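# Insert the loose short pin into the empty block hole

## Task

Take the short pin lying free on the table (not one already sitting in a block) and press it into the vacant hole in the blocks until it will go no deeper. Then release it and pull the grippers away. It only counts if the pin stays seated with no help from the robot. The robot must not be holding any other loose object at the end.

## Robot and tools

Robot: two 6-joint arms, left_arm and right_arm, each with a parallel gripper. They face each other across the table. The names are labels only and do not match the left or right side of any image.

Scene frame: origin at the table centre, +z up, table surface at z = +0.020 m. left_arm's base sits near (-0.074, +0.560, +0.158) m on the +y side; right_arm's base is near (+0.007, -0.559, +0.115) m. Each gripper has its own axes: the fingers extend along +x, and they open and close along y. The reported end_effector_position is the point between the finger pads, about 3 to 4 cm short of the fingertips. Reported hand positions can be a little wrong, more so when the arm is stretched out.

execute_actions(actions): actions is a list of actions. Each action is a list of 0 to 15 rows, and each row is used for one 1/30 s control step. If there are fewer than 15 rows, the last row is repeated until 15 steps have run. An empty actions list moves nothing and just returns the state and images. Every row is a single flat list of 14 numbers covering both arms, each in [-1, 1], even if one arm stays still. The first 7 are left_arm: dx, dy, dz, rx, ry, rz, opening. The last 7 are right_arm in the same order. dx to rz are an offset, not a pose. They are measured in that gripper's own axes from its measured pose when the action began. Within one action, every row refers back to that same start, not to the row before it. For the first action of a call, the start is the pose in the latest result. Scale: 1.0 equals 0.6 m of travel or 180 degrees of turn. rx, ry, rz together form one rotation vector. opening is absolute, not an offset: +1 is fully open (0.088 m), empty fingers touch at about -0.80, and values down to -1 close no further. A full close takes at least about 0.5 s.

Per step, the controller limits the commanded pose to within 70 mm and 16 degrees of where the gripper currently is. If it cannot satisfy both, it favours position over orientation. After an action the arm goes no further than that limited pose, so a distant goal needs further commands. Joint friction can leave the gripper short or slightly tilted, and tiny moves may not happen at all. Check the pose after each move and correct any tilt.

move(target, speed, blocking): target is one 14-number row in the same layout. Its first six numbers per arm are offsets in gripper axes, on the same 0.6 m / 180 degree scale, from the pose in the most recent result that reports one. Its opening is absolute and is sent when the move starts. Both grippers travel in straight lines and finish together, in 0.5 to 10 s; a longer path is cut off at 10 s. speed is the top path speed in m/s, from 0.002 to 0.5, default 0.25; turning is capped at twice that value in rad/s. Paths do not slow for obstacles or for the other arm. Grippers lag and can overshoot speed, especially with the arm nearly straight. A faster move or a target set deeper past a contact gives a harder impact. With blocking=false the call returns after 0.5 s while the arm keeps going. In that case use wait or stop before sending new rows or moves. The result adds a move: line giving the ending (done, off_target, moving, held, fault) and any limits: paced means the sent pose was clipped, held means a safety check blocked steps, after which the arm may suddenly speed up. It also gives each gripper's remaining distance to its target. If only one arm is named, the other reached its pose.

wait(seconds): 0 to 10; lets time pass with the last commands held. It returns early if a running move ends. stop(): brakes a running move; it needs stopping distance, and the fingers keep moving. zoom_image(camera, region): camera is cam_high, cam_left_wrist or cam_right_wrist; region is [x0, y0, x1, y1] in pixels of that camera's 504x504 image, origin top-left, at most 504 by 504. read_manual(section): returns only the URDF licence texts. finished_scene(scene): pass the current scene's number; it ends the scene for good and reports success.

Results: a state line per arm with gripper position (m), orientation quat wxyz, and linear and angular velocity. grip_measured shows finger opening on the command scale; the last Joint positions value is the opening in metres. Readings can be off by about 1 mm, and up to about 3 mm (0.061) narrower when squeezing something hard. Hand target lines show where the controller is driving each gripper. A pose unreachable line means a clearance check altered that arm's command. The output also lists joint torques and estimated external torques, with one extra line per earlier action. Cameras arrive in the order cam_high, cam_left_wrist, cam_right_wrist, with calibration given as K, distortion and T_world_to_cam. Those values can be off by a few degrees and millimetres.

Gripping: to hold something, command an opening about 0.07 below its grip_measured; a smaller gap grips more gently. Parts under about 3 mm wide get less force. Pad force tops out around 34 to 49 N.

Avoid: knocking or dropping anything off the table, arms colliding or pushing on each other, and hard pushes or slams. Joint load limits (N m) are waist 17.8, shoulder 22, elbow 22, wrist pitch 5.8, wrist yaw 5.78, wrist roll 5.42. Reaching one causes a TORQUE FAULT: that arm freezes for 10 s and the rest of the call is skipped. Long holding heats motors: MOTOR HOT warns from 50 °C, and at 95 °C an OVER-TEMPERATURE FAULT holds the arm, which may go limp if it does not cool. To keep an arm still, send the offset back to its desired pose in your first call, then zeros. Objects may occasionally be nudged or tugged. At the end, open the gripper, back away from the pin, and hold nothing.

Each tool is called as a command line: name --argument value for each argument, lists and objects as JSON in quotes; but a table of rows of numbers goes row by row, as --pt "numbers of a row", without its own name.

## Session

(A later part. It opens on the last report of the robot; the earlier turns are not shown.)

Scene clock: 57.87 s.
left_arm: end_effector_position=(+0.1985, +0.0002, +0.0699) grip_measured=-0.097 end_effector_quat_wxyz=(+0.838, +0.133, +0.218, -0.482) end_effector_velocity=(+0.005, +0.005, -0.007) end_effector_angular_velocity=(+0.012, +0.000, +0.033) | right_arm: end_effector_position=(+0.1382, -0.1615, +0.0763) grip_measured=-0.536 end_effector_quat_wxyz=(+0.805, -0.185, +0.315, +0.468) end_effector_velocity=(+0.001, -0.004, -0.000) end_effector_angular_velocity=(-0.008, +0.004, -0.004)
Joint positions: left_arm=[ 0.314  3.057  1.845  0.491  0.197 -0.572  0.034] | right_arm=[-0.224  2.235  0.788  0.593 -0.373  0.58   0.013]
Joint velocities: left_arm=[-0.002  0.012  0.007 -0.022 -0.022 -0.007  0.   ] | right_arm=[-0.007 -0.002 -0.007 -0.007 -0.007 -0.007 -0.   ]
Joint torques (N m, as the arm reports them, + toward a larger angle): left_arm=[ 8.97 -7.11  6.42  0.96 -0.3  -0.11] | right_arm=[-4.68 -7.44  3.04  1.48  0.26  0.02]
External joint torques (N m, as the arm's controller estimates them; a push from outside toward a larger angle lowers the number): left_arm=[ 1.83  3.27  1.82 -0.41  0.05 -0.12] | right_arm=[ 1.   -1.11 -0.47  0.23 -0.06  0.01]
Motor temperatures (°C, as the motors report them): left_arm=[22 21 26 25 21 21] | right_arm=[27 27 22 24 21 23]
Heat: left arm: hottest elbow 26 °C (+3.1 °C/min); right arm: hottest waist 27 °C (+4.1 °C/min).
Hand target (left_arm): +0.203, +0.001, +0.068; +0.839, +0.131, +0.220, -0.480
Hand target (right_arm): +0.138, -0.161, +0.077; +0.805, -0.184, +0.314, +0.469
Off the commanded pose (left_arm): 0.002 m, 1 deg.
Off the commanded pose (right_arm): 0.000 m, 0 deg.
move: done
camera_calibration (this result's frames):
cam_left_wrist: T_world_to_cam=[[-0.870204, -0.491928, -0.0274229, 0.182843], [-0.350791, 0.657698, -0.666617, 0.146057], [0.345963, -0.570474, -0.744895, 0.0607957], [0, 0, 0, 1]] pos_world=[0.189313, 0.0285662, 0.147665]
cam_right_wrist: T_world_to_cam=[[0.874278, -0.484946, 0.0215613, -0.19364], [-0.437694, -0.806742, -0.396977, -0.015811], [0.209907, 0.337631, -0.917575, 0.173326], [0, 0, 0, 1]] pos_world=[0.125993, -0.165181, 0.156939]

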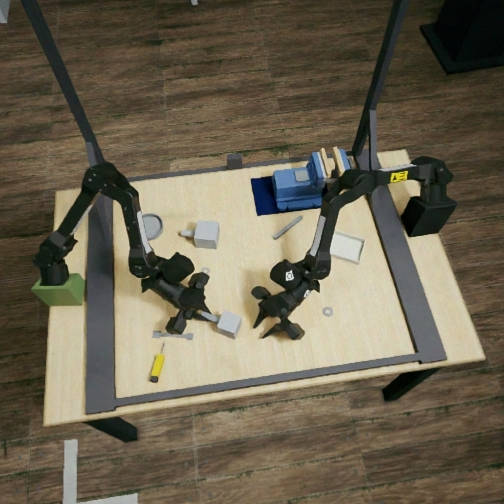

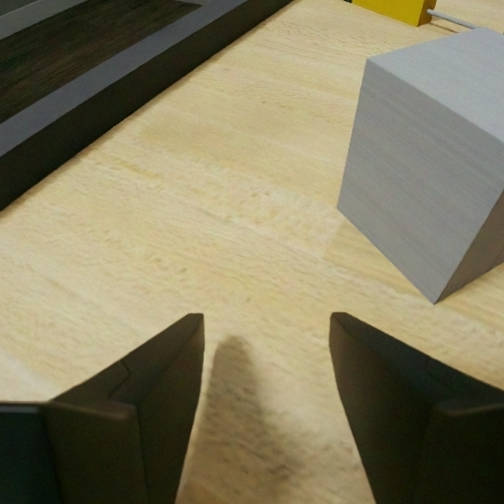

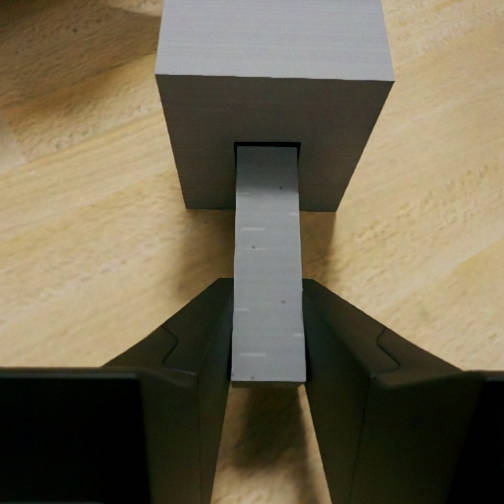

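move --target '[0.06,-0.011,0.034,0.095,0,-0.169,-0.8,0,0,0,0,0,0,-0.65]' --speed 0.1

Scene clock: 61.33 s.
left_arm: end_effector_position=(+0.2007, -0.0305, +0.0828) grip_measured=-0.790 end_effector_quat_wxyz=(+0.799, +0.256, +0.152, -0.522) end_effector_velocity=(-0.001, -0.001, -0.000) end_effector_angular_velocity=(+0.003, -0.019, +0.008) | right_arm: end_effector_position=(+0.1383, -0.1616, +0.0762) grip_measured=-0.536 end_effector_quat_wxyz=(+0.805, -0.185, +0.315, +0.468) end_effector_velocity=(-0.000, -0.004, -0.002) end_effector_angular_velocity=(-0.017, -0.005, +0.010)
Joint positions: left_arm=[ 0.323  3.122  2.073  0.327  0.242 -0.268  0.   ] | right_arm=[-0.224  2.235  0.788  0.592 -0.373  0.58   0.013]
Joint velocities: left_arm=[-0.007 -0.002  0.002 -0.007 -0.022  0.007 -0.   ] | right_arm=[-0.002 -0.002 -0.007 -0.007 -0.007 -0.022  0.   ]
Joint torques (N m, as the arm reports them, + toward a larger angle): left_arm=[ 8.73 -6.99  7.07  0.96 -0.55  0.08] | right_arm=[-4.66 -7.4   3.06  1.4   0.26  0.02]
External joint torques (N m, as the arm's controller estimates them; a push from outside toward a larger angle lowers the number): left_arm=[ 1.15  3.92  2.04 -0.4  -0.22  0.08] | right_arm=[ 0.94 -1.06 -0.44  0.15 -0.04  0.02]
Motor temperatures (°C, as the motors report them): left_arm=[23 22 27 26 21 21] | right_arm=[27 27 22 24 21 23]
Heat: left arm: hottest elbow 27 °C (+4.0 °C/min); right arm: hottest waist 27 °C (+4.0 °C/min).
Hand target (left_arm): +0.204, -0.028, +0.076; +0.799, +0.261, +0.153, -0.520
Hand target (right_arm): +0.138, -0.162, +0.076; +0.805, -0.185, +0.315, +0.468
Off the commanded pose (left_arm): 0.020 m, 28 deg; orientation clipped at the last step of the last action.
Off the commanded pose (right_arm): 0.000 m, 0 deg.
joint sent to its limit (left arm) — the command would take joint 2 (shoulder) past its upper limit, so that joint was sent only as far as its limit.
move: off_target (left_arm); limits=paced
camera_calibration (this result's frames):
cam_left_wrist: T_world_to_cam=[[-0.912713, -0.312418, -0.263343, 0.203521], [-0.0921777, 0.785318, -0.612191, 0.1231], [0.398067, -0.534481, -0.745569, 0.042853], [0, 0, 0, 1]] pos_world=[0.180045, -0.0101845, 0.160906]
cam_right_wrist: T_world_to_cam=[[0.874053, -0.48535, 0.0216165, -0.193763], [-0.438173, -0.80675, -0.396431, -0.0159105], [0.209847, 0.33703, -0.91781, 0.173201], [0, 0, 0, 1]] pos_world=[0.126042, -0.165252, 0.156846]

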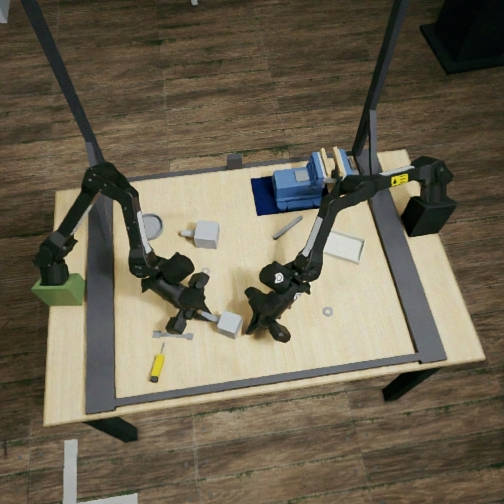

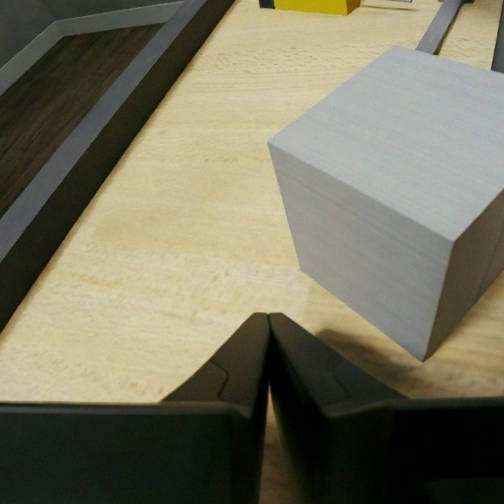

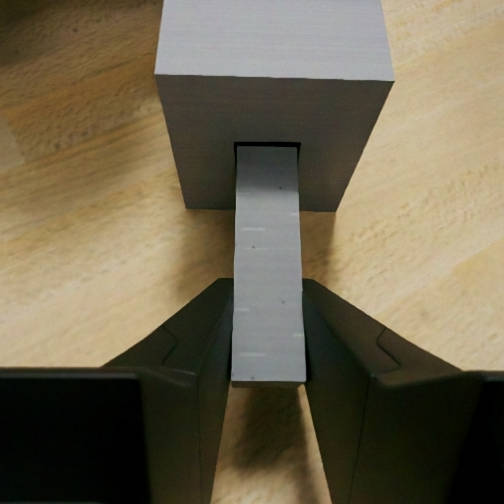

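move --target '[0,0,-0.012,0,0.14,0,-0.8,0,0,0,0,0,0,-0.65]' --speed 0.1

move --target '[0,0,0,0,0,0,-0.8,0.036,0,0.04,0,-0.005,0,-0.65]' --speed 0.015

Scene clock: 63.93 s.
left_arm: end_effector_position=(+0.1954, -0.0263, +0.0845) grip_measured=-0.790 end_effector_quat_wxyz=(+0.788, +0.321, +0.232, -0.471) end_effector_velocity=(-0.001, +0.005, -0.005) end_effector_angular_velocity=(+0.019, +0.019, +0.014) | right_arm: end_effector_position=(+0.1383, -0.1617, +0.0762) grip_measured=-0.536 end_effector_quat_wxyz=(+0.805, -0.185, +0.315, +0.468) end_effector_velocity=(+0.003, -0.002, +0.002) end_effector_angular_velocity=(-0.002, -0.009, -0.010)
Joint positions: left_arm=[ 0.321  3.122  2.272 -0.108  0.246 -0.202  0.   ] | right_arm=[-0.224  2.235  0.788  0.592 -0.373  0.58   0.013]
Joint velocities: left_arm=[-0.002 -0.002 -0.007 -0.022  0.007 -0.007 -0.   ] | right_arm=[-0.007 -0.002 -0.002 -0.007  0.007 -0.007  0.   ]
Joint torques (N m, as the arm reports them, + toward a larger angle): left_arm=[ 9.08 -7.24  7.4   0.81 -0.51  0.09] | right_arm=[-4.68 -7.39  3.07  1.37  0.26  0.01]
External joint torques (N m, as the arm's controller estimates them; a push from outside toward a larger angle lowers the number): left_arm=[ 1.17  3.87  2.16 -0.41 -0.21  0.1 ] | right_arm=[ 0.99 -1.08 -0.41  0.14 -0.06  0.  ]
Motor temperatures (°C, as the motors report them): left_arm=[23 23 27 26 21 21] | right_arm=[28 27 22 24 21 23]
Heat: left arm: hottest elbow 27 °C (+4.0 °C/min); right arm: hottest waist 28 °C (+5.0 °C/min).
Hand target (left_arm): +0.199, -0.024, +0.078; +0.788, +0.324, +0.233, -0.469
Hand target (right_arm): +0.138, -0.162, +0.076; +0.805, -0.185, +0.315, +0.468
Off the commanded pose (left_arm): 0.009 m, 13 deg.
Off the commanded pose (right_arm): 0.000 m, 0 deg.
joint sent to its limit (left arm) — the command would take joint 2 (shoulder) past its upper limit, so that joint was sent only as far as its limit.
move: off_target (left_arm)
camera_calibration (this result's frames):
cam_left_wrist: T_world_to_cam=[[-0.893572, -0.336797, -0.296813, 0.198944], [-0.188413, 0.881483, -0.432999, 0.126528], [0.407468, -0.330992, -0.851125, 0.0608874], [0, 0, 0, 1]] pos_world=[0.176801, -0.0243751, 0.165658]
cam_right_wrist: T_world_to_cam=[[0.87394, -0.485552, 0.0216442, -0.193824], [-0.438413, -0.806754, -0.396158, -0.0159602], [0.209817, 0.336729, -0.917927, 0.173138], [0, 0, 0, 1]] pos_world=[0.126066, -0.165288, 0.1568]

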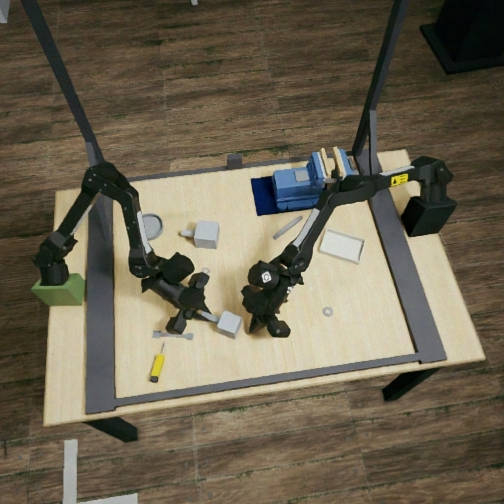

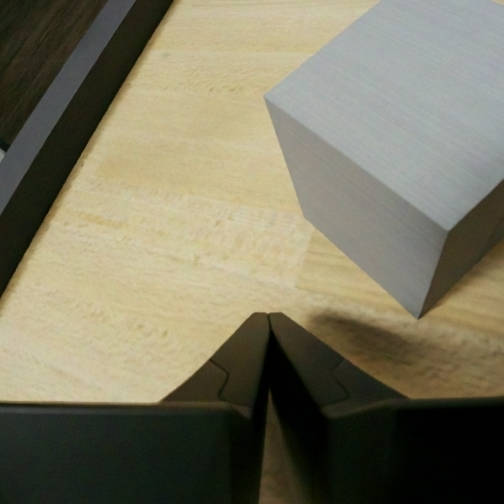

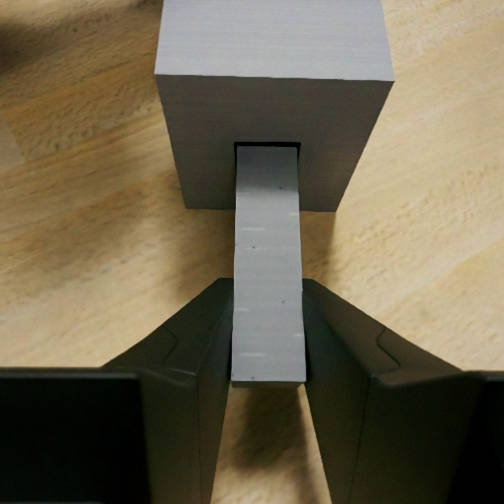

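Scene clock: 66.30 s.
left_arm: end_effector_position=(+0.1955, -0.0263, +0.0845) grip_measured=-0.790 end_effector_quat_wxyz=(+0.788, +0.321, +0.232, -0.471) end_effector_velocity=(+0.003, +0.003, -0.003) end_effector_angular_velocity=(+0.011, -0.017, +0.014) | right_arm: end_effector_position=(+0.1508, -0.1378, +0.0766) grip_measured=-0.536 end_effector_quat_wxyz=(+0.805, -0.183, +0.314, +0.468) end_effector_velocity=(-0.002, +0.001, -0.001) end_effector_angular_velocity=(-0.002, +0.022, +0.005)
Joint positions: left_arm=[ 0.321  3.122  2.272 -0.108  0.246 -0.202  0.   ] | right_arm=[-0.229  2.301  0.907  0.541 -0.374  0.579  0.013]
Joint velocities: left_arm=[-0.002  0.002 -0.002 -0.007 -0.022  0.007  0.   ] | right_arm=[-0.002  0.002  0.007 -0.007 -0.022  0.007  0.   ]
Joint torques (N m, as the arm reports them, + toward a larger angle): left_arm=[ 9.21 -9.    5.71  0.9  -0.38 -0.04] | right_arm=[-5.41 -6.85  4.72  1.58  0.36 -0.06]
External joint torques (N m, as the arm's controller estimates them; a push from outside toward a larger angle lowers the number): left_arm=[ 1.3   2.17  0.43 -0.33 -0.07 -0.03] | right_arm=[ 0.6   0.05  0.97  0.33  0.05 -0.07]
Motor temperatures (°C, as the motors report them): left_arm=[24 23 27 26 21 21] | right_arm=[28 27 22 24 21 23]
Heat: left arm: hottest elbow 27 °C (+3.0 °C/min); right arm: hottest waist 28 °C (+5.1 °C/min).
Hand target (left_arm): +0.195, -0.026, +0.085; +0.788, +0.321, +0.232, -0.471
Hand target (right_arm): +0.154, -0.134, +0.079; +0.807, -0.181, +0.309, +0.469
Off the commanded pose (left_arm): 0.000 m, 0 deg.
Off the commanded pose (right_arm): 0.006 m, 1 deg.
move: done
camera_calibration (this result's frames):
cam_left_wrist: T_world_to_cam=[[-0.893404, -0.33702, -0.297064, 0.198983], [-0.188491, 0.88142, -0.433094, 0.126559], [0.407799, -0.330934, -0.850989, 0.0608162], [0, 0, 0, 1]] pos_world=[0.176827, -0.0243645, 0.165677]
cam_right_wrist: T_world_to_cam=[[0.873404, -0.486572, 0.0203223, -0.193101], [-0.43899, -0.804688, -0.399706, 0.0096046], [0.210839, 0.340183, -0.916418, 0.163125], [0, 0, 0, 1]] pos_world=[0.138478, -0.141721, 0.157254]

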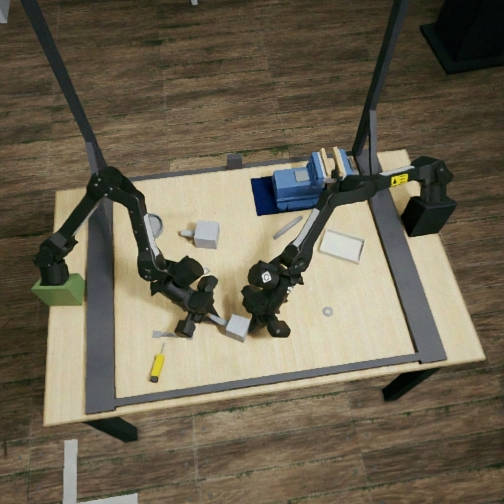

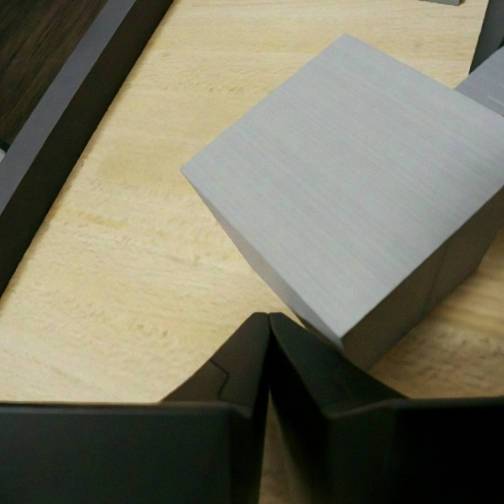

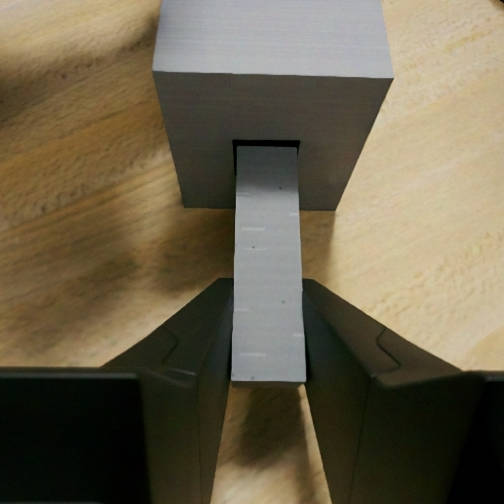

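move --target '[0.018,0.03,-0.023,0,0,0,-0.8,-0.007,0.004,0.011,0,-0.004,0,-0.65]' --speed 0.015

move --target '[0,0,0,0,0,0,-0.8,0.016,0,0.022,0,-0.005,0,-0.65]' --speed 0.01

Scene clock: 69.40 s.
left_arm: end_effector_position=(+0.2045, -0.0240, +0.0869) grip_measured=-0.790 end_effector_quat_wxyz=(+0.791, +0.314, +0.214, -0.479) end_effector_velocity=(+0.001, +0.003, -0.004) end_effector_angular_velocity=(-0.004, +0.011, +0.021) | right_arm: end_effector_position=(+0.1505, -0.1382, +0.0778) grip_measured=-0.536 end_effector_quat_wxyz=(+0.806, -0.183, +0.316, +0.466) end_effector_velocity=(+0.000, -0.004, -0.002) end_effector_angular_velocity=(-0.013, +0.017, -0.016)
Joint positions: left_arm=[ 0.337  3.122  2.231 -0.029  0.249 -0.191  0.   ] | right_arm=[-0.23   2.295  0.908  0.529 -0.374  0.579  0.013]
Joint velocities: left_arm=[-0.002 -0.002 -0.017  0.007 -0.007 -0.022  0.   ] | right_arm=[-0.002 -0.002 -0.002 -0.022 -0.007  0.007 -0.   ]
Joint torques (N m, as the arm reports them, + toward a larger angle): left_arm=[ 9.65 -7.21  4.36  1.05 -0.38  0.07] | right_arm=[-5.35 -9.85  3.37  1.34  0.36  0.  ]
External joint torques (N m, as the arm's controller estimates them; a push from outside toward a larger angle lowers the number): left_arm=[ 1.92  3.95 -0.91 -0.21 -0.07  0.08] | right_arm=[ 0.63 -2.98 -0.38  0.09  0.05 -0.01]
Motor temperatures (°C, as the motors report them): left_arm=[25 24 27 26 21 21] | right_arm=[28 27 22 25 21 23]
Heat: left arm: hottest elbow 27 °C (+3.0 °C/min); right arm: hottest waist 28 °C (+5.1 °C/min).
Hand target (left_arm): +0.213, -0.014, +0.075; +0.791, +0.318, +0.225, -0.471
Hand target (right_arm): +0.149, -0.135, +0.084; +0.807, -0.180, +0.309, +0.469
Off the commanded pose (left_arm): 0.019 m, 2 deg.
Off the commanded pose (right_arm): 0.007 m, 1 deg.
joint sent to its limit (left arm) — the command would take joint 2 (shoulder) past its upper limit, so that joint was sent only as far as its limit.
move: off_target (left_arm)
camera_calibration (this result's frames):
cam_left_wrist: T_world_to_cam=[[-0.894262, -0.33019, -0.30211, 0.20933], [-0.164483, 0.870277, -0.464289, 0.124818], [0.416223, -0.365504, -0.832566, 0.0557753], [0, 0, 0, 1]] pos_world=[0.184511, -0.0191211, 0.167629]
cam_right_wrist: T_world_to_cam=[[0.871352, -0.490238, 0.0203052, -0.193272], [-0.443, -0.803834, -0.396992, 0.0101849], [0.210943, 0.336924, -0.917598, 0.164003], [0, 0, 0, 1]] pos_world=[0.138325, -0.141819, 0.158456]

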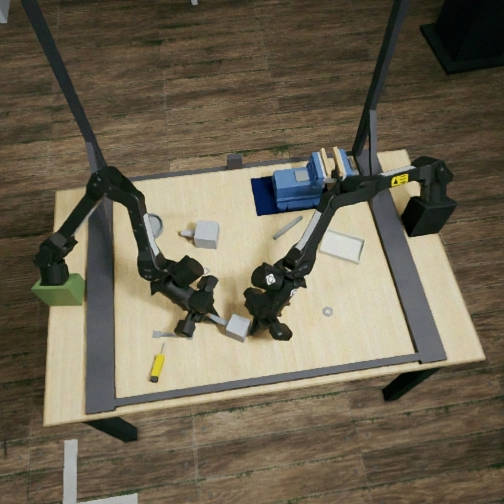

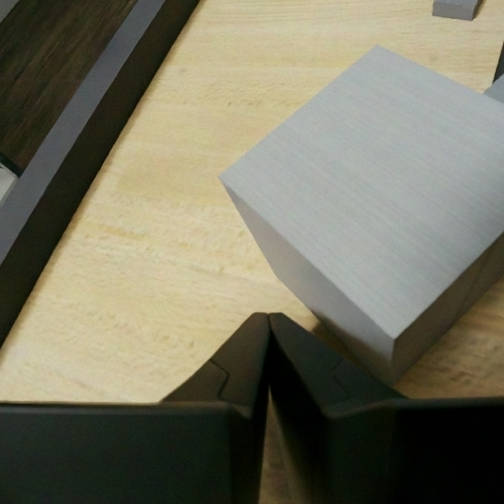

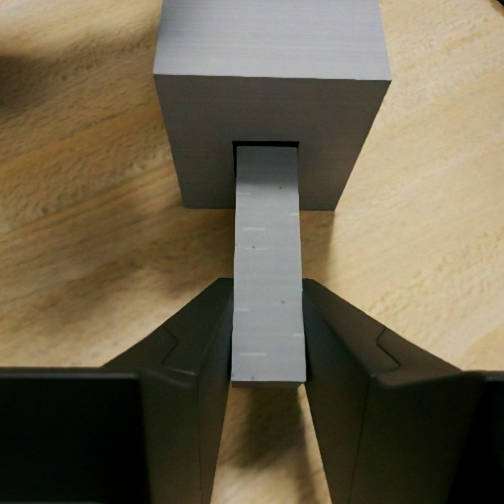

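Scene clock: 71.27 s.
left_arm: end_effector_position=(+0.2045, -0.0239, +0.0869) grip_measured=-0.790 end_effector_quat_wxyz=(+0.791, +0.314, +0.214, -0.479) end_effector_velocity=(-0.001, +0.001, -0.002) end_effector_angular_velocity=(+0.010, -0.018, +0.008) | right_arm: end_effector_position=(+0.1556, -0.1272, +0.0795) grip_measured=-0.536 end_effector_quat_wxyz=(+0.806, -0.181, +0.313, +0.468) end_effector_velocity=(+0.001, -0.000, +0.002) end_effector_angular_velocity=(+0.009, +0.009, -0.023)
Joint positions: left_arm=[ 0.337  3.122  2.23  -0.029  0.249 -0.191  0.   ] | right_arm=[-0.233  2.321  0.96   0.51  -0.374  0.579  0.013]
Joint velocities: left_arm=[-0.007 -0.002 -0.002 -0.007 -0.022  0.007 -0.   ] | right_arm=[-0.002 -0.002  0.002 -0.007  0.007  0.022 -0.   ]
Joint torques (N m, as the arm reports them, + toward a larger angle): left_arm=[ 9.13 -9.01  5.73  0.9  -0.37 -0.03] | right_arm=[-5.4  -7.21  4.56  1.49  0.41  0.03]
External joint torques (N m, as the arm's controller estimates them; a push from outside toward a larger angle lowers the number): left_arm=[ 1.47  2.14  0.47 -0.36 -0.07 -0.02] | right_arm=[ 0.81 -0.05  0.65  0.22  0.1   0.02]
Motor temperatures (°C, as the motors report them): left_arm=[25 25 27 26 21 21] | right_arm=[28 27 22 25 21 23]
Heat: left arm: hottest elbow 27 °C (+3.0 °C/min); right arm: hottest waist 28 °C (+5.1 °C/min).
Hand target (left_arm): +0.205, -0.024, +0.087; +0.791, +0.314, +0.214, -0.479
Hand target (right_arm): +0.159, -0.124, +0.081; +0.808, -0.180, +0.310, +0.467
Off the commanded pose (left_arm): 0.000 m, 0 deg.
Off the commanded pose (right_arm): 0.004 m, 1 deg.
move: done
camera_calibration (this result's frames):
cam_left_wrist: T_world_to_cam=[[-0.894262, -0.33019, -0.30211, 0.209352], [-0.164483, 0.870277, -0.464289, 0.12474], [0.416223, -0.365504, -0.832566, 0.055723], [0, 0, 0, 1]] pos_world=[0.18454, -0.0190652, 0.167556]
cam_right_wrist: T_world_to_cam=[[0.872278, -0.488632, 0.0192116, -0.192222], [-0.440488, -0.802181, -0.403083, 0.0222722], [0.212371, 0.343138, -0.914962, 0.161139], [0, 0, 0, 1]] pos_world=[0.14326, -0.131352, 0.160106]

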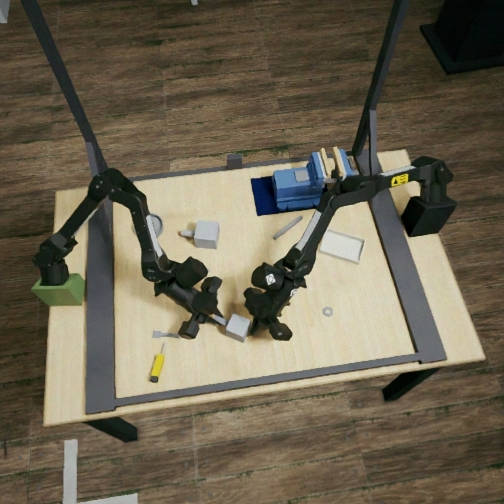

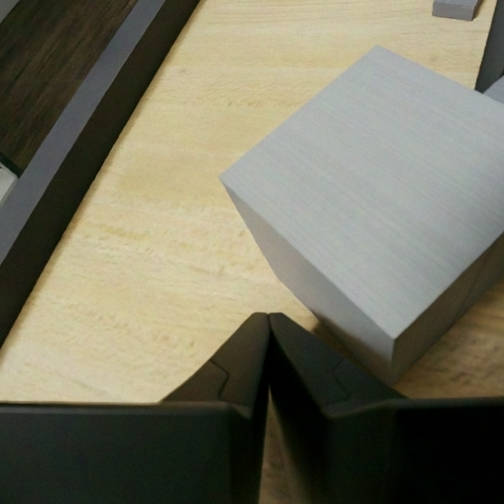

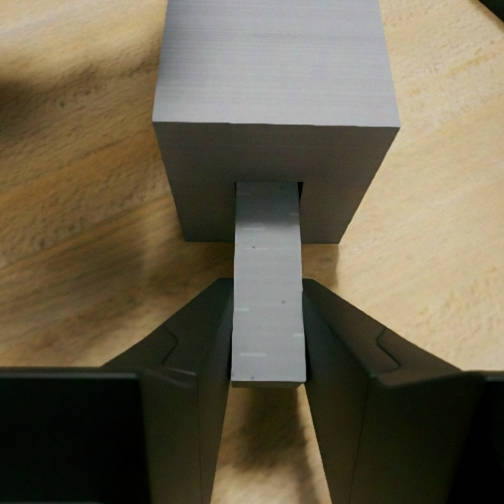

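Going in. Continue level.

move --target '[0,0,0,0,0,0,-0.8,0.032,-0.002,0.029,0,0,0,-0.65]' --speed 0.012

Scene clock: 73.70 s.
left_arm: end_effector_position=(+0.2047, -0.0237, +0.0869) grip_measured=-0.790 end_effector_quat_wxyz=(+0.791, +0.314, +0.215, -0.479) end_effector_velocity=(+0.001, +0.005, -0.006) end_effector_angular_velocity=(+0.017, +0.008, +0.023) | right_arm: end_effector_position=(+0.1660, -0.1090, +0.0788) grip_measured=-0.536 end_effector_quat_wxyz=(+0.806, -0.183, +0.316, +0.466) end_effector_velocity=(+0.001, +0.002, +0.003) end_effector_angular_velocity=(+0.002, -0.011, +0.000)
Joint positions: left_arm=[ 0.337  3.122  2.23  -0.03   0.249 -0.191  0.   ] | right_arm=[-0.237  2.377  1.065  0.453 -0.38   0.574  0.013]
Joint velocities: left_arm=[-0.002  0.002 -0.002 -0.022 -0.007 -0.007 -0.   ] | right_arm=[-0.002 -0.002  0.007 -0.007  0.007 -0.007 -0.   ]
Joint torques (N m, as the arm reports them, + toward a larger angle): left_arm=[ 9.12 -8.99  5.76  0.99 -0.38 -0.03] | right_arm=[-5.65 -7.03  5.17  1.58  0.29 -0.02]
External joint torques (N m, as the arm's controller estimates them; a push from outside toward a larger angle lowers the number): left_arm=[ 1.5   2.12  0.52 -0.26 -0.08 -0.02] | right_arm=[ 0.87  0.62  1.05  0.3  -0.02 -0.03]
Motor temperatures (°C, as the motors report them): left_arm=[25 26 27 26 21 21] | right_arm=[28 27 22 25 21 23]
Heat: left arm: hottest elbow 27 °C (+3.0 °C/min); right arm: hottest waist 28 °C (+4.0 °C/min).
Hand target (left_arm): +0.205, -0.024, +0.087; +0.791, +0.314, +0.214, -0.479
Hand target (right_arm): +0.170, -0.105, +0.079; +0.806, -0.182, +0.313, +0.468
Off the commanded pose (left_arm): 0.000 m, 0 deg.
Off the commanded pose (right_arm): 0.005 m, 0 deg.
move: done
camera_calibration (this result's frames):
cam_left_wrist: T_world_to_cam=[[-0.894097, -0.330746, -0.301989, 0.209547], [-0.165245, 0.870313, -0.463949, 0.124748], [0.416274, -0.364914, -0.832799, 0.0557591], [0, 0, 0, 1]] pos_world=[0.184758, -0.0189155, 0.167594]
cam_right_wrist: T_world_to_cam=[[0.871705, -0.489666, 0.0189037, -0.192393], [-0.443103, -0.804113, -0.396312, 0.0408028], [0.209261, 0.337091, -0.917921, 0.152128], [0, 0, 0, 1]] pos_world=[0.153955, -0.112679, 0.159449]

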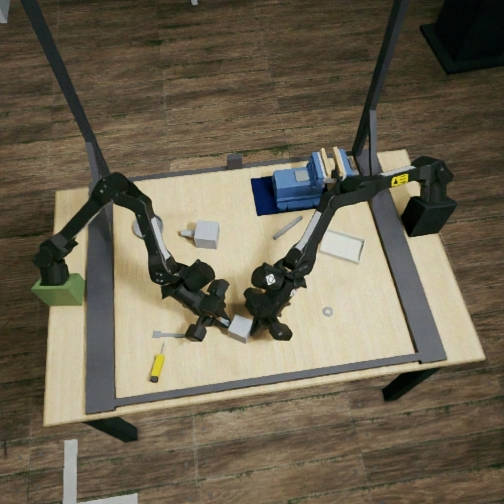

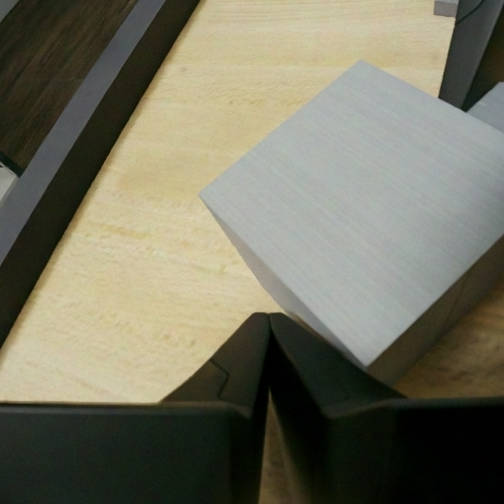

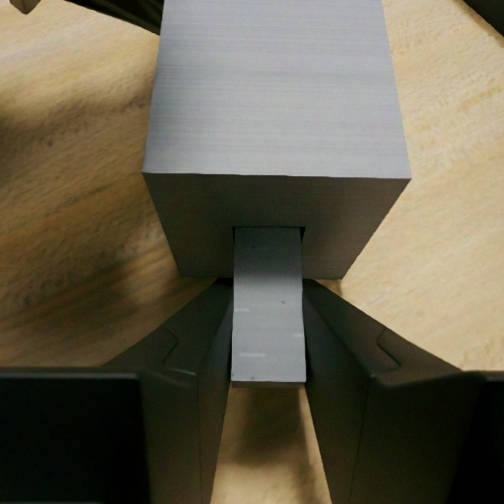

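move --target '[0,0,0,0,0,0,-0.8,0.014,-0.001,0.015,0,-0.003,0,-0.65]' --speed 0.008

Scene clock: 75.57 s.
left_arm: end_effector_position=(+0.2089, -0.0203, +0.0877) grip_measured=-0.790 end_effector_quat_wxyz=(+0.794, +0.314, +0.218, -0.473) end_effector_velocity=(+0.001, -0.003, +0.004) end_effector_angular_velocity=(-0.021, -0.020, +0.004) | right_arm: end_effector_position=(+0.1702, -0.1045, +0.0792) grip_measured=-0.536 end_effector_quat_wxyz=(+0.806, -0.182, +0.317, +0.464) end_effector_velocity=(+0.003, -0.004, -0.001) end_effector_angular_velocity=(-0.015, +0.008, -0.010)
Joint positions: left_arm=[ 0.344  3.122  2.229 -0.039  0.245 -0.191  0.   ] | right_arm=[-0.241  2.394  1.095  0.435 -0.38   0.574  0.013]
Joint velocities: left_arm=[-0.002 -0.002 -0.002  0.022 -0.022 -0.007 -0.   ] | right_arm=[-0.007  0.002  0.002 -0.022 -0.007 -0.007  0.   ]
Joint torques (N m, as the arm reports them, + toward a larger angle): left_arm=[ 8.34 -9.01  5.84  1.52 -0.21 -0.03] | right_arm=[-5.46 -6.99  5.67  1.73  0.36  0.04]
External joint torques (N m, as the arm's controller estimates them; a push from outside toward a larger angle lowers the number): left_arm=[ 0.63  2.41  0.41  0.22  0.1  -0.02] | right_arm=[1.15 0.69 1.56 0.47 0.06 0.03]
Motor temperatures (°C, as the motors report them): left_arm=[26 26 27 26 21 21] | right_arm=[29 27 23 25 21 23]
Heat: left arm: hottest elbow 27 °C (+3.0 °C/min); right arm: hottest waist 29 °C (+5.0 °C/min).
Hand target (left_arm): +0.205, -0.024, +0.087; +0.791, +0.314, +0.215, -0.479
Hand target (right_arm): +0.173, -0.099, +0.080; +0.807, -0.181, +0.313, +0.467
Off the commanded pose (left_arm): 0.005 m, 1 deg.
Off the commanded pose (right_arm): 0.006 m, 1 deg.
move: done
camera_calibration (this result's frames):
cam_left_wrist: T_world_to_cam=[[-0.889394, -0.34264, -0.302615, 0.21352], [-0.178345, 0.869589, -0.460443, 0.12523], [0.420917, -0.355545, -0.834515, 0.0553468], [0, 0, 0, 1]] pos_world=[0.188942, -0.0160601, 0.168464]
cam_right_wrist: T_world_to_cam=[[0.86912, -0.494272, 0.0180282, -0.193787], [-0.447903, -0.802, -0.395195, 0.0474422], [0.209792, 0.335397, -0.918421, 0.149862], [0, 0, 0, 1]] pos_world=[0.158234, -0.107998, 0.159879]

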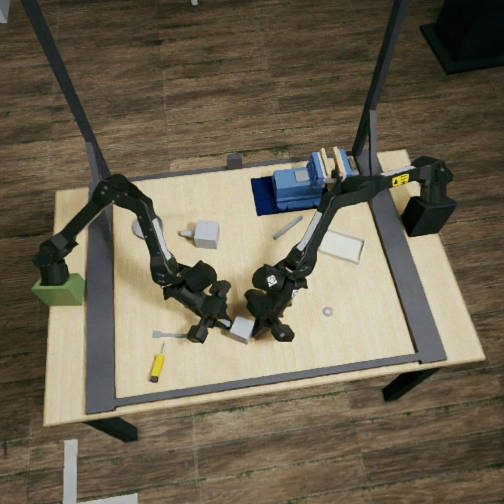

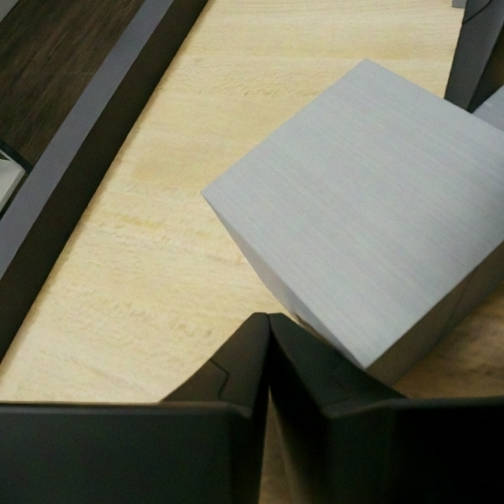

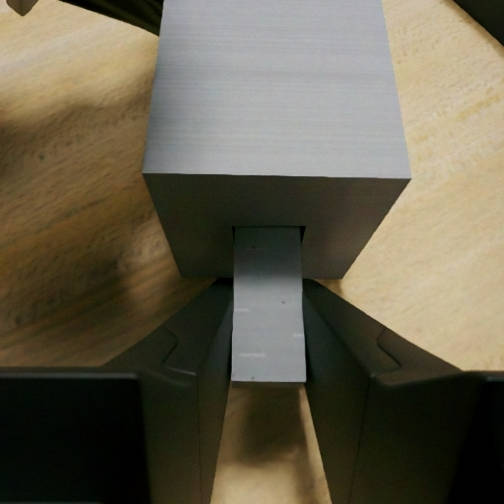

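move --target '[0,0,0,0,0,0,-0.8,0,0,0,0,0,0,-0.3]'

move --target '[0,0,0,0,0,0,-0.8,-0.022,0,-0.02,0,0,0,-0.3]' --speed 0.03

move --target '[0,0,0,0,0,0,-0.8,0,0,0,0,0,0,-0.65]'

move --target '[0,0,0,0,0,0,-0.8,0.014,-0.001,0.015,0,-0.003,0,-0.65]' --speed 0.008

Scene clock: 77.50 s.
left_arm: end_effector_position=(+0.2091, -0.0200, +0.0877) grip_measured=-0.790 end_effector_quat_wxyz=(+0.794, +0.314, +0.219, -0.473) end_effector_velocity=(-0.000, +0.001, -0.001) end_effector_angular_velocity=(+0.003, +0.002, +0.012) | right_arm: end_effector_position=(+0.1701, -0.1042, +0.0794) grip_measured=-0.303 end_effector_quat_wxyz=(+0.806, -0.182, +0.317, +0.465) end_effector_velocity=(+0.003, -0.005, -0.002) end_effector_angular_velocity=(-0.012, +0.006, -0.007)
Joint positions: left_arm=[ 0.344  3.122  2.229 -0.041  0.245 -0.191  0.   ] | right_arm=[-0.241  2.394  1.096  0.435 -0.38   0.574  0.024]
Joint velocities: left_arm=[-0.002 -0.002 -0.002 -0.007 -0.007 -0.007 -0.   ] | right_arm=[-0.007  0.002 -0.007 -0.007 -0.007 -0.007  0.   ]
Joint torques (N m, as the arm reports them, + toward a larger angle): left_arm=[ 9.08 -8.99  5.75  0.99 -0.37 -0.02] | right_arm=[-5.47 -8.97  3.51  1.28  0.26  0.02]
External joint torques (N m, as the arm's controller estimates them; a push from outside toward a larger angle lowers the number): left_arm=[ 1.38  2.21  0.45 -0.28 -0.07 -0.01] | right_arm=[ 1.21 -1.37 -0.53  0.04 -0.06  0.01]
Motor temperatures (°C, as the motors report them): left_arm=[26 27 27 26 21 21] | right_arm=[29 27 23 25 21 23]
Heat: left arm: hottest shoulder 27 °C (+2.0 °C/min); right arm: hottest waist 29 °C (+5.0 °C/min).
Hand target (left_arm): +0.209, -0.020, +0.088; +0.794, +0.314, +0.218, -0.473
Hand target (right_arm): +0.170, -0.104, +0.079; +0.806, -0.182, +0.318, +0.464
Off the commanded pose (left_arm): 0.000 m, 0 deg.
Off the commanded pose (right_arm): 0.000 m, 0 deg.
move: done
camera_calibration (this result's frames):
cam_left_wrist: T_world_to_cam=[[-0.88919, -0.343298, -0.302471, 0.213717], [-0.179358, 0.869705, -0.45983, 0.125195], [0.420919, -0.354625, -0.834906, 0.0553851], [0, 0, 0, 1]] pos_world=[0.189177, -0.0158731, 0.168453]
cam_right_wrist: T_world_to_cam=[[0.869465, -0.493669, 0.0179545, -0.193608], [-0.447184, -0.801996, -0.396016, 0.0476534], [0.2099, 0.336293, -0.918068, 0.15001], [0, 0, 0, 1]] pos_world=[0.158158, -0.107808, 0.160067]

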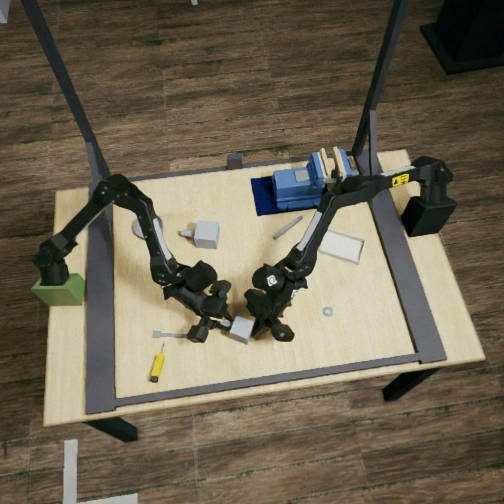

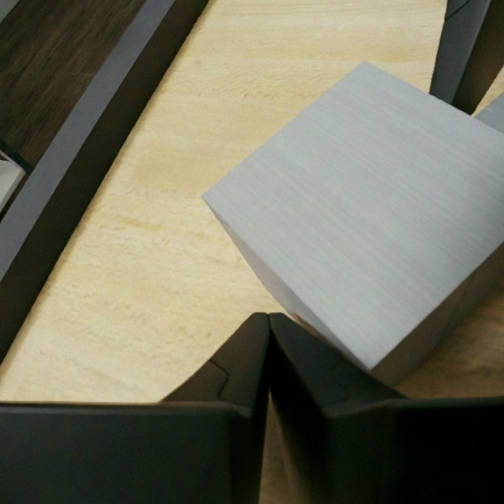

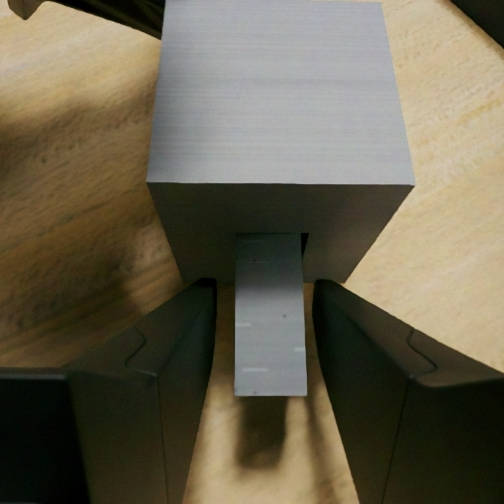

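Scene clock: 78.40 s.
left_arm: end_effector_position=(+0.2092, -0.0200, +0.0877) grip_measured=-0.790 end_effector_quat_wxyz=(+0.794, +0.314, +0.219, -0.472) end_effector_velocity=(-0.000, +0.001, -0.001) end_effector_angular_velocity=(-0.004, +0.011, +0.021) | right_arm: end_effector_position=(+0.1641, -0.1195, +0.0782) grip_measured=-0.302 end_effector_quat_wxyz=(+0.807, -0.182, +0.319, +0.463) end_effector_velocity=(-0.000, -0.007, -0.003) end_effector_angular_velocity=(-0.022, +0.010, -0.009)
Joint positions: left_arm=[ 0.344  3.122  2.229 -0.041  0.245 -0.191  0.   ] | right_arm=[-0.241  2.357  1.018  0.472 -0.38   0.575  0.024]
Joint velocities: left_arm=[-0.002 -0.002 -0.002 -0.007 -0.007 -0.022 -0.   ] | right_arm=[-0.002 -0.007 -0.012 -0.022 -0.007 -0.007 -0.   ]
Joint torques (N m, as the arm reports them, + toward a larger angle): left_arm=[ 9.06 -9.01  5.76  0.96 -0.37 -0.03] | right_arm=[-5.04 -9.94  2.74  1.48  0.32  0.1 ]
External joint torques (N m, as the arm's controller estimates them; a push from outside toward a larger angle lowers the number): left_arm=[ 1.33  2.13  0.5  -0.3  -0.06 -0.02] | right_arm=[ 1.29 -2.6  -1.24  0.23  0.01  0.1 ]
Motor temperatures (°C, as the motors report them): left_arm=[26 27 27 26 21 21] | right_arm=[29 27 23 25 21 23]
Heat: left arm: hottest shoulder 27 °C (+2.0 °C/min); right arm: hottest waist 29 °C (+5.1 °C/min).
Hand target (left_arm): +0.209, -0.020, +0.088; +0.794, +0.314, +0.219, -0.473
Hand target (right_arm): +0.161, -0.120, +0.080; +0.806, -0.182, +0.317, +0.465
Off the commanded pose (left_arm): 0.000 m, 0 deg.
Off the commanded pose (right_arm): 0.003 m, 0 deg.
move: done
camera_calibration (this result's frames):
cam_left_wrist: T_world_to_cam=[[-0.889157, -0.343403, -0.302447, 0.21372], [-0.179608, 0.869797, -0.459558, 0.125149], [0.420881, -0.354298, -0.835064, 0.0553878], [0, 0, 0, 1]] pos_world=[0.189197, -0.0158383, 0.168405]
cam_right_wrist: T_world_to_cam=[[0.86819, -0.495907, 0.0179239, -0.195923], [-0.449884, -0.801832, -0.393281, 0.0324963], [0.209403, 0.333379, -0.919244, 0.15514], [0, 0, 0, 1]] pos_world=[0.152231, -0.122824, 0.158904]

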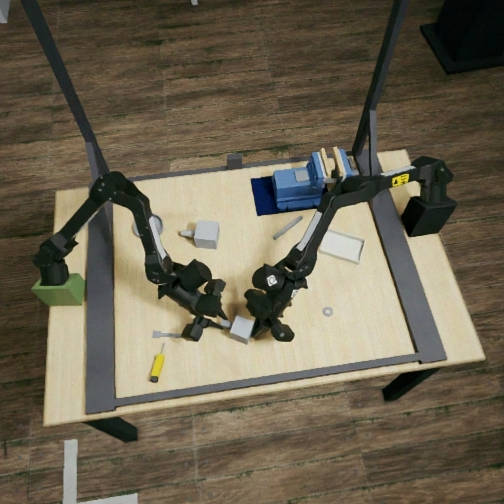

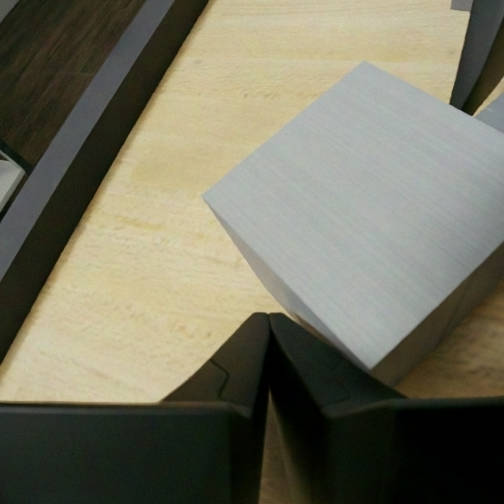

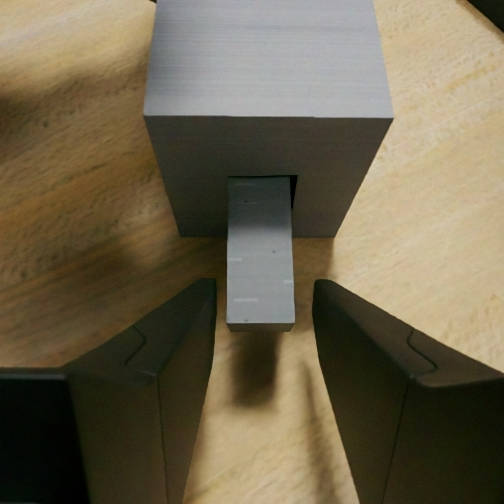

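Scene clock: 78.90 s.
left_arm: end_effector_position=(+0.2092, -0.0199, +0.0876) grip_measured=-0.790 end_effector_quat_wxyz=(+0.794, +0.314, +0.219, -0.472) end_effector_velocity=(+0.001, -0.001, +0.002) end_effector_angular_velocity=(-0.010, -0.015, +0.013) | right_arm: end_effector_position=(+0.1641, -0.1194, +0.0783) grip_measured=-0.548 end_effector_quat_wxyz=(+0.807, -0.182, +0.318, +0.464) end_effector_velocity=(+0.001, -0.006, -0.004) end_effector_angular_velocity=(-0.029, +0.013, -0.015)
Joint positions: left_arm=[ 0.344  3.122  2.229 -0.041  0.245 -0.191  0.   ] | right_arm=[-0.241  2.357  1.018  0.472 -0.38   0.575  0.012]
Joint velocities: left_arm=[-0.002 -0.002 -0.002  0.007 -0.022 -0.007 -0.   ] | right_arm=[-0.002 -0.002 -0.002 -0.037 -0.007 -0.007  0.   ]
Joint torques (N m, as the arm reports them, + toward a larger angle): left_arm=[ 9.07 -8.97  5.75  0.96 -0.37 -0.02] | right_arm=[-5.28 -8.56  3.46  1.34  0.27  0.03]
External joint torques (N m, as the arm's controller estimates them; a push from outside toward a larger angle lowers the number): left_arm=[ 1.46  2.23  0.45 -0.31 -0.07 -0.01] | right_arm=[ 1.08 -1.34 -0.39  0.12 -0.04  0.02]
Motor temperatures (°C, as the motors report them): left_arm=[26 27 27 26 21 21] | right_arm=[29 27 23 25 21 23]
Heat: left arm: hottest shoulder 27 °C (+2.0 °C/min); right arm: hottest waist 29 °C (+5.0 °C/min).
Hand target (left_arm): +0.209, -0.020, +0.088; +0.794, +0.314, +0.219, -0.473
Hand target (right_arm): +0.164, -0.119, +0.078; +0.807, -0.182, +0.318, +0.463
Off the commanded pose (left_arm): 0.000 m, 0 deg.
Off the commanded pose (right_arm): 0.000 m, 0 deg.
move: done
camera_calibration (this result's frames):
cam_left_wrist: T_world_to_cam=[[-0.889124, -0.343509, -0.302423, 0.213723], [-0.179858, 0.869889, -0.459287, 0.125103], [0.420844, -0.35397, -0.835222, 0.0553904], [0, 0, 0, 1]] pos_world=[0.189217, -0.0158035, 0.168356]
cam_right_wrist: T_world_to_cam=[[0.868306, -0.495706, 0.0178987, -0.195874], [-0.449645, -0.801832, -0.393555, 0.0325399], [0.20944, 0.333678, -0.919127, 0.155188], [0, 0, 0, 1]] pos_world=[0.152208, -0.122788, 0.15895]

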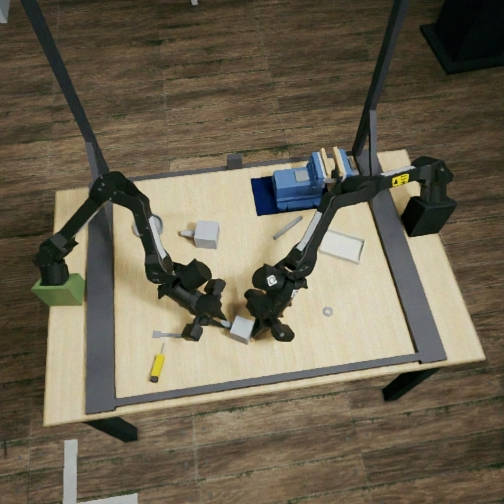

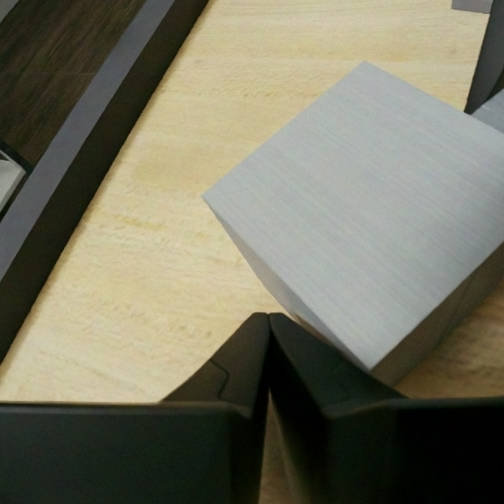

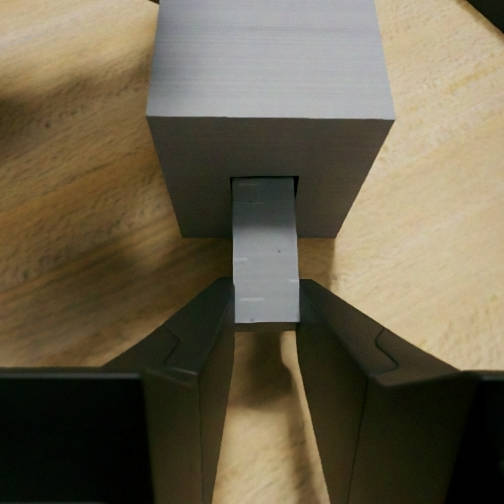

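Scene clock: 80.67 s.
left_arm: end_effector_position=(+0.2128, -0.0173, +0.0889) grip_measured=-0.790 end_effector_quat_wxyz=(+0.796, +0.314, +0.221, -0.467) end_effector_velocity=(+0.002, +0.004, -0.001) end_effector_angular_velocity=(+0.017, -0.002, +0.014) | right_arm: end_effector_position=(+0.1675, -0.1143, +0.0792) grip_measured=-0.548 end_effector_quat_wxyz=(+0.807, -0.182, +0.319, +0.462) end_effector_velocity=(+0.003, -0.003, -0.001) end_effector_angular_velocity=(-0.014, -0.016, +0.001)
Joint positions: left_arm=[ 0.35   3.122  2.229 -0.05   0.241 -0.191  0.   ] | right_arm=[-0.244  2.371  1.048  0.455 -0.381  0.574  0.012]
Joint velocities: left_arm=[ 0.002 -0.002 -0.002 -0.022 -0.007  0.007 -0.   ] | right_arm=[-0.002  0.002 -0.002 -0.007  0.007 -0.022  0.   ]
Joint torques (N m, as the arm reports them, + toward a larger angle): left_arm=[ 8.35 -8.98  5.68  1.44 -0.21 -0.03] | right_arm=[-5.37 -6.54  5.6   1.72  0.37  0.06]
External joint torques (N m, as the arm's controller estimates them; a push from outside toward a larger angle lowers the number): left_arm=[ 0.7   2.19  0.4   0.18  0.09 -0.02] | right_arm=[1.05 0.82 1.65 0.5  0.06 0.05]
Motor temperatures (°C, as the motors report them): left_arm=[26 27 27 26 21 21] | right_arm=[29 27 23 25 21 23]
Heat: left arm: hottest shoulder 27 °C (+2.0 °C/min); right arm: hottest waist 29 °C (+4.0 °C/min).
Hand target (left_arm): +0.209, -0.020, +0.088; +0.794, +0.314, +0.219, -0.472
Hand target (right_arm): +0.171, -0.109, +0.079; +0.808, -0.180, +0.314, +0.465
Off the commanded pose (left_arm): 0.005 m, 1 deg.
Off the commanded pose (right_arm): 0.006 m, 1 deg.
move: done
camera_calibration (this result's frames):
cam_left_wrist: T_world_to_cam=[[-0.884757, -0.353776, -0.303394, 0.217192], [-0.190418, 0.868574, -0.457514, 0.126099], [0.425378, -0.347017, -0.835842, 0.0550841], [0, 0, 0, 1]] pos_world=[0.192742, -0.0135739, 0.169628]
cam_right_wrist: T_world_to_cam=[[0.86693, -0.498118, 0.0176098, -0.196394], [-0.451947, -0.800489, -0.393651, 0.0390776], [0.210181, 0.33331, -0.919091, 0.153455], [0, 0, 0, 1]] pos_world=[0.155667, -0.117694, 0.15988]

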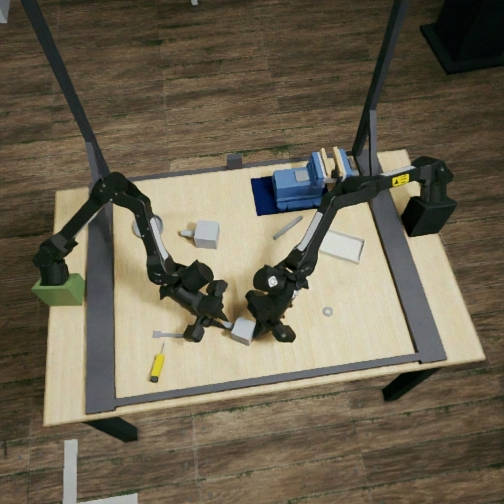

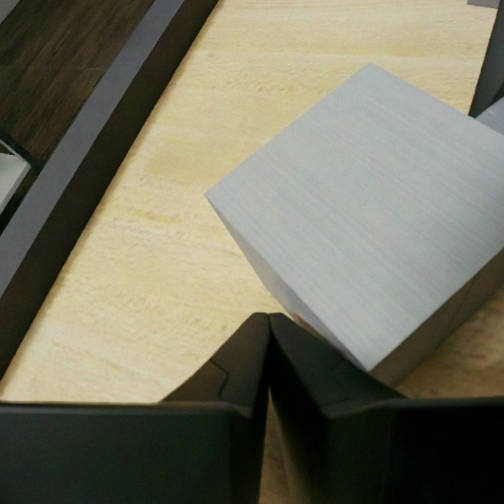

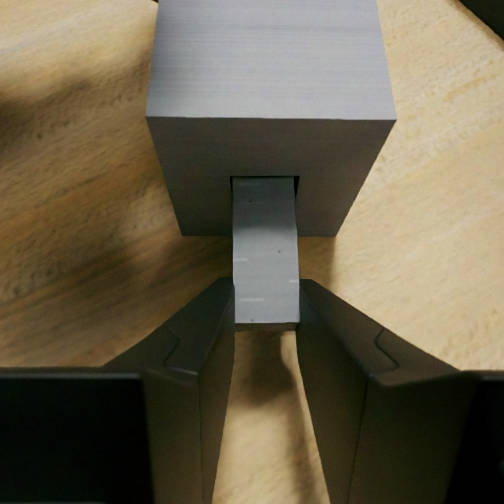

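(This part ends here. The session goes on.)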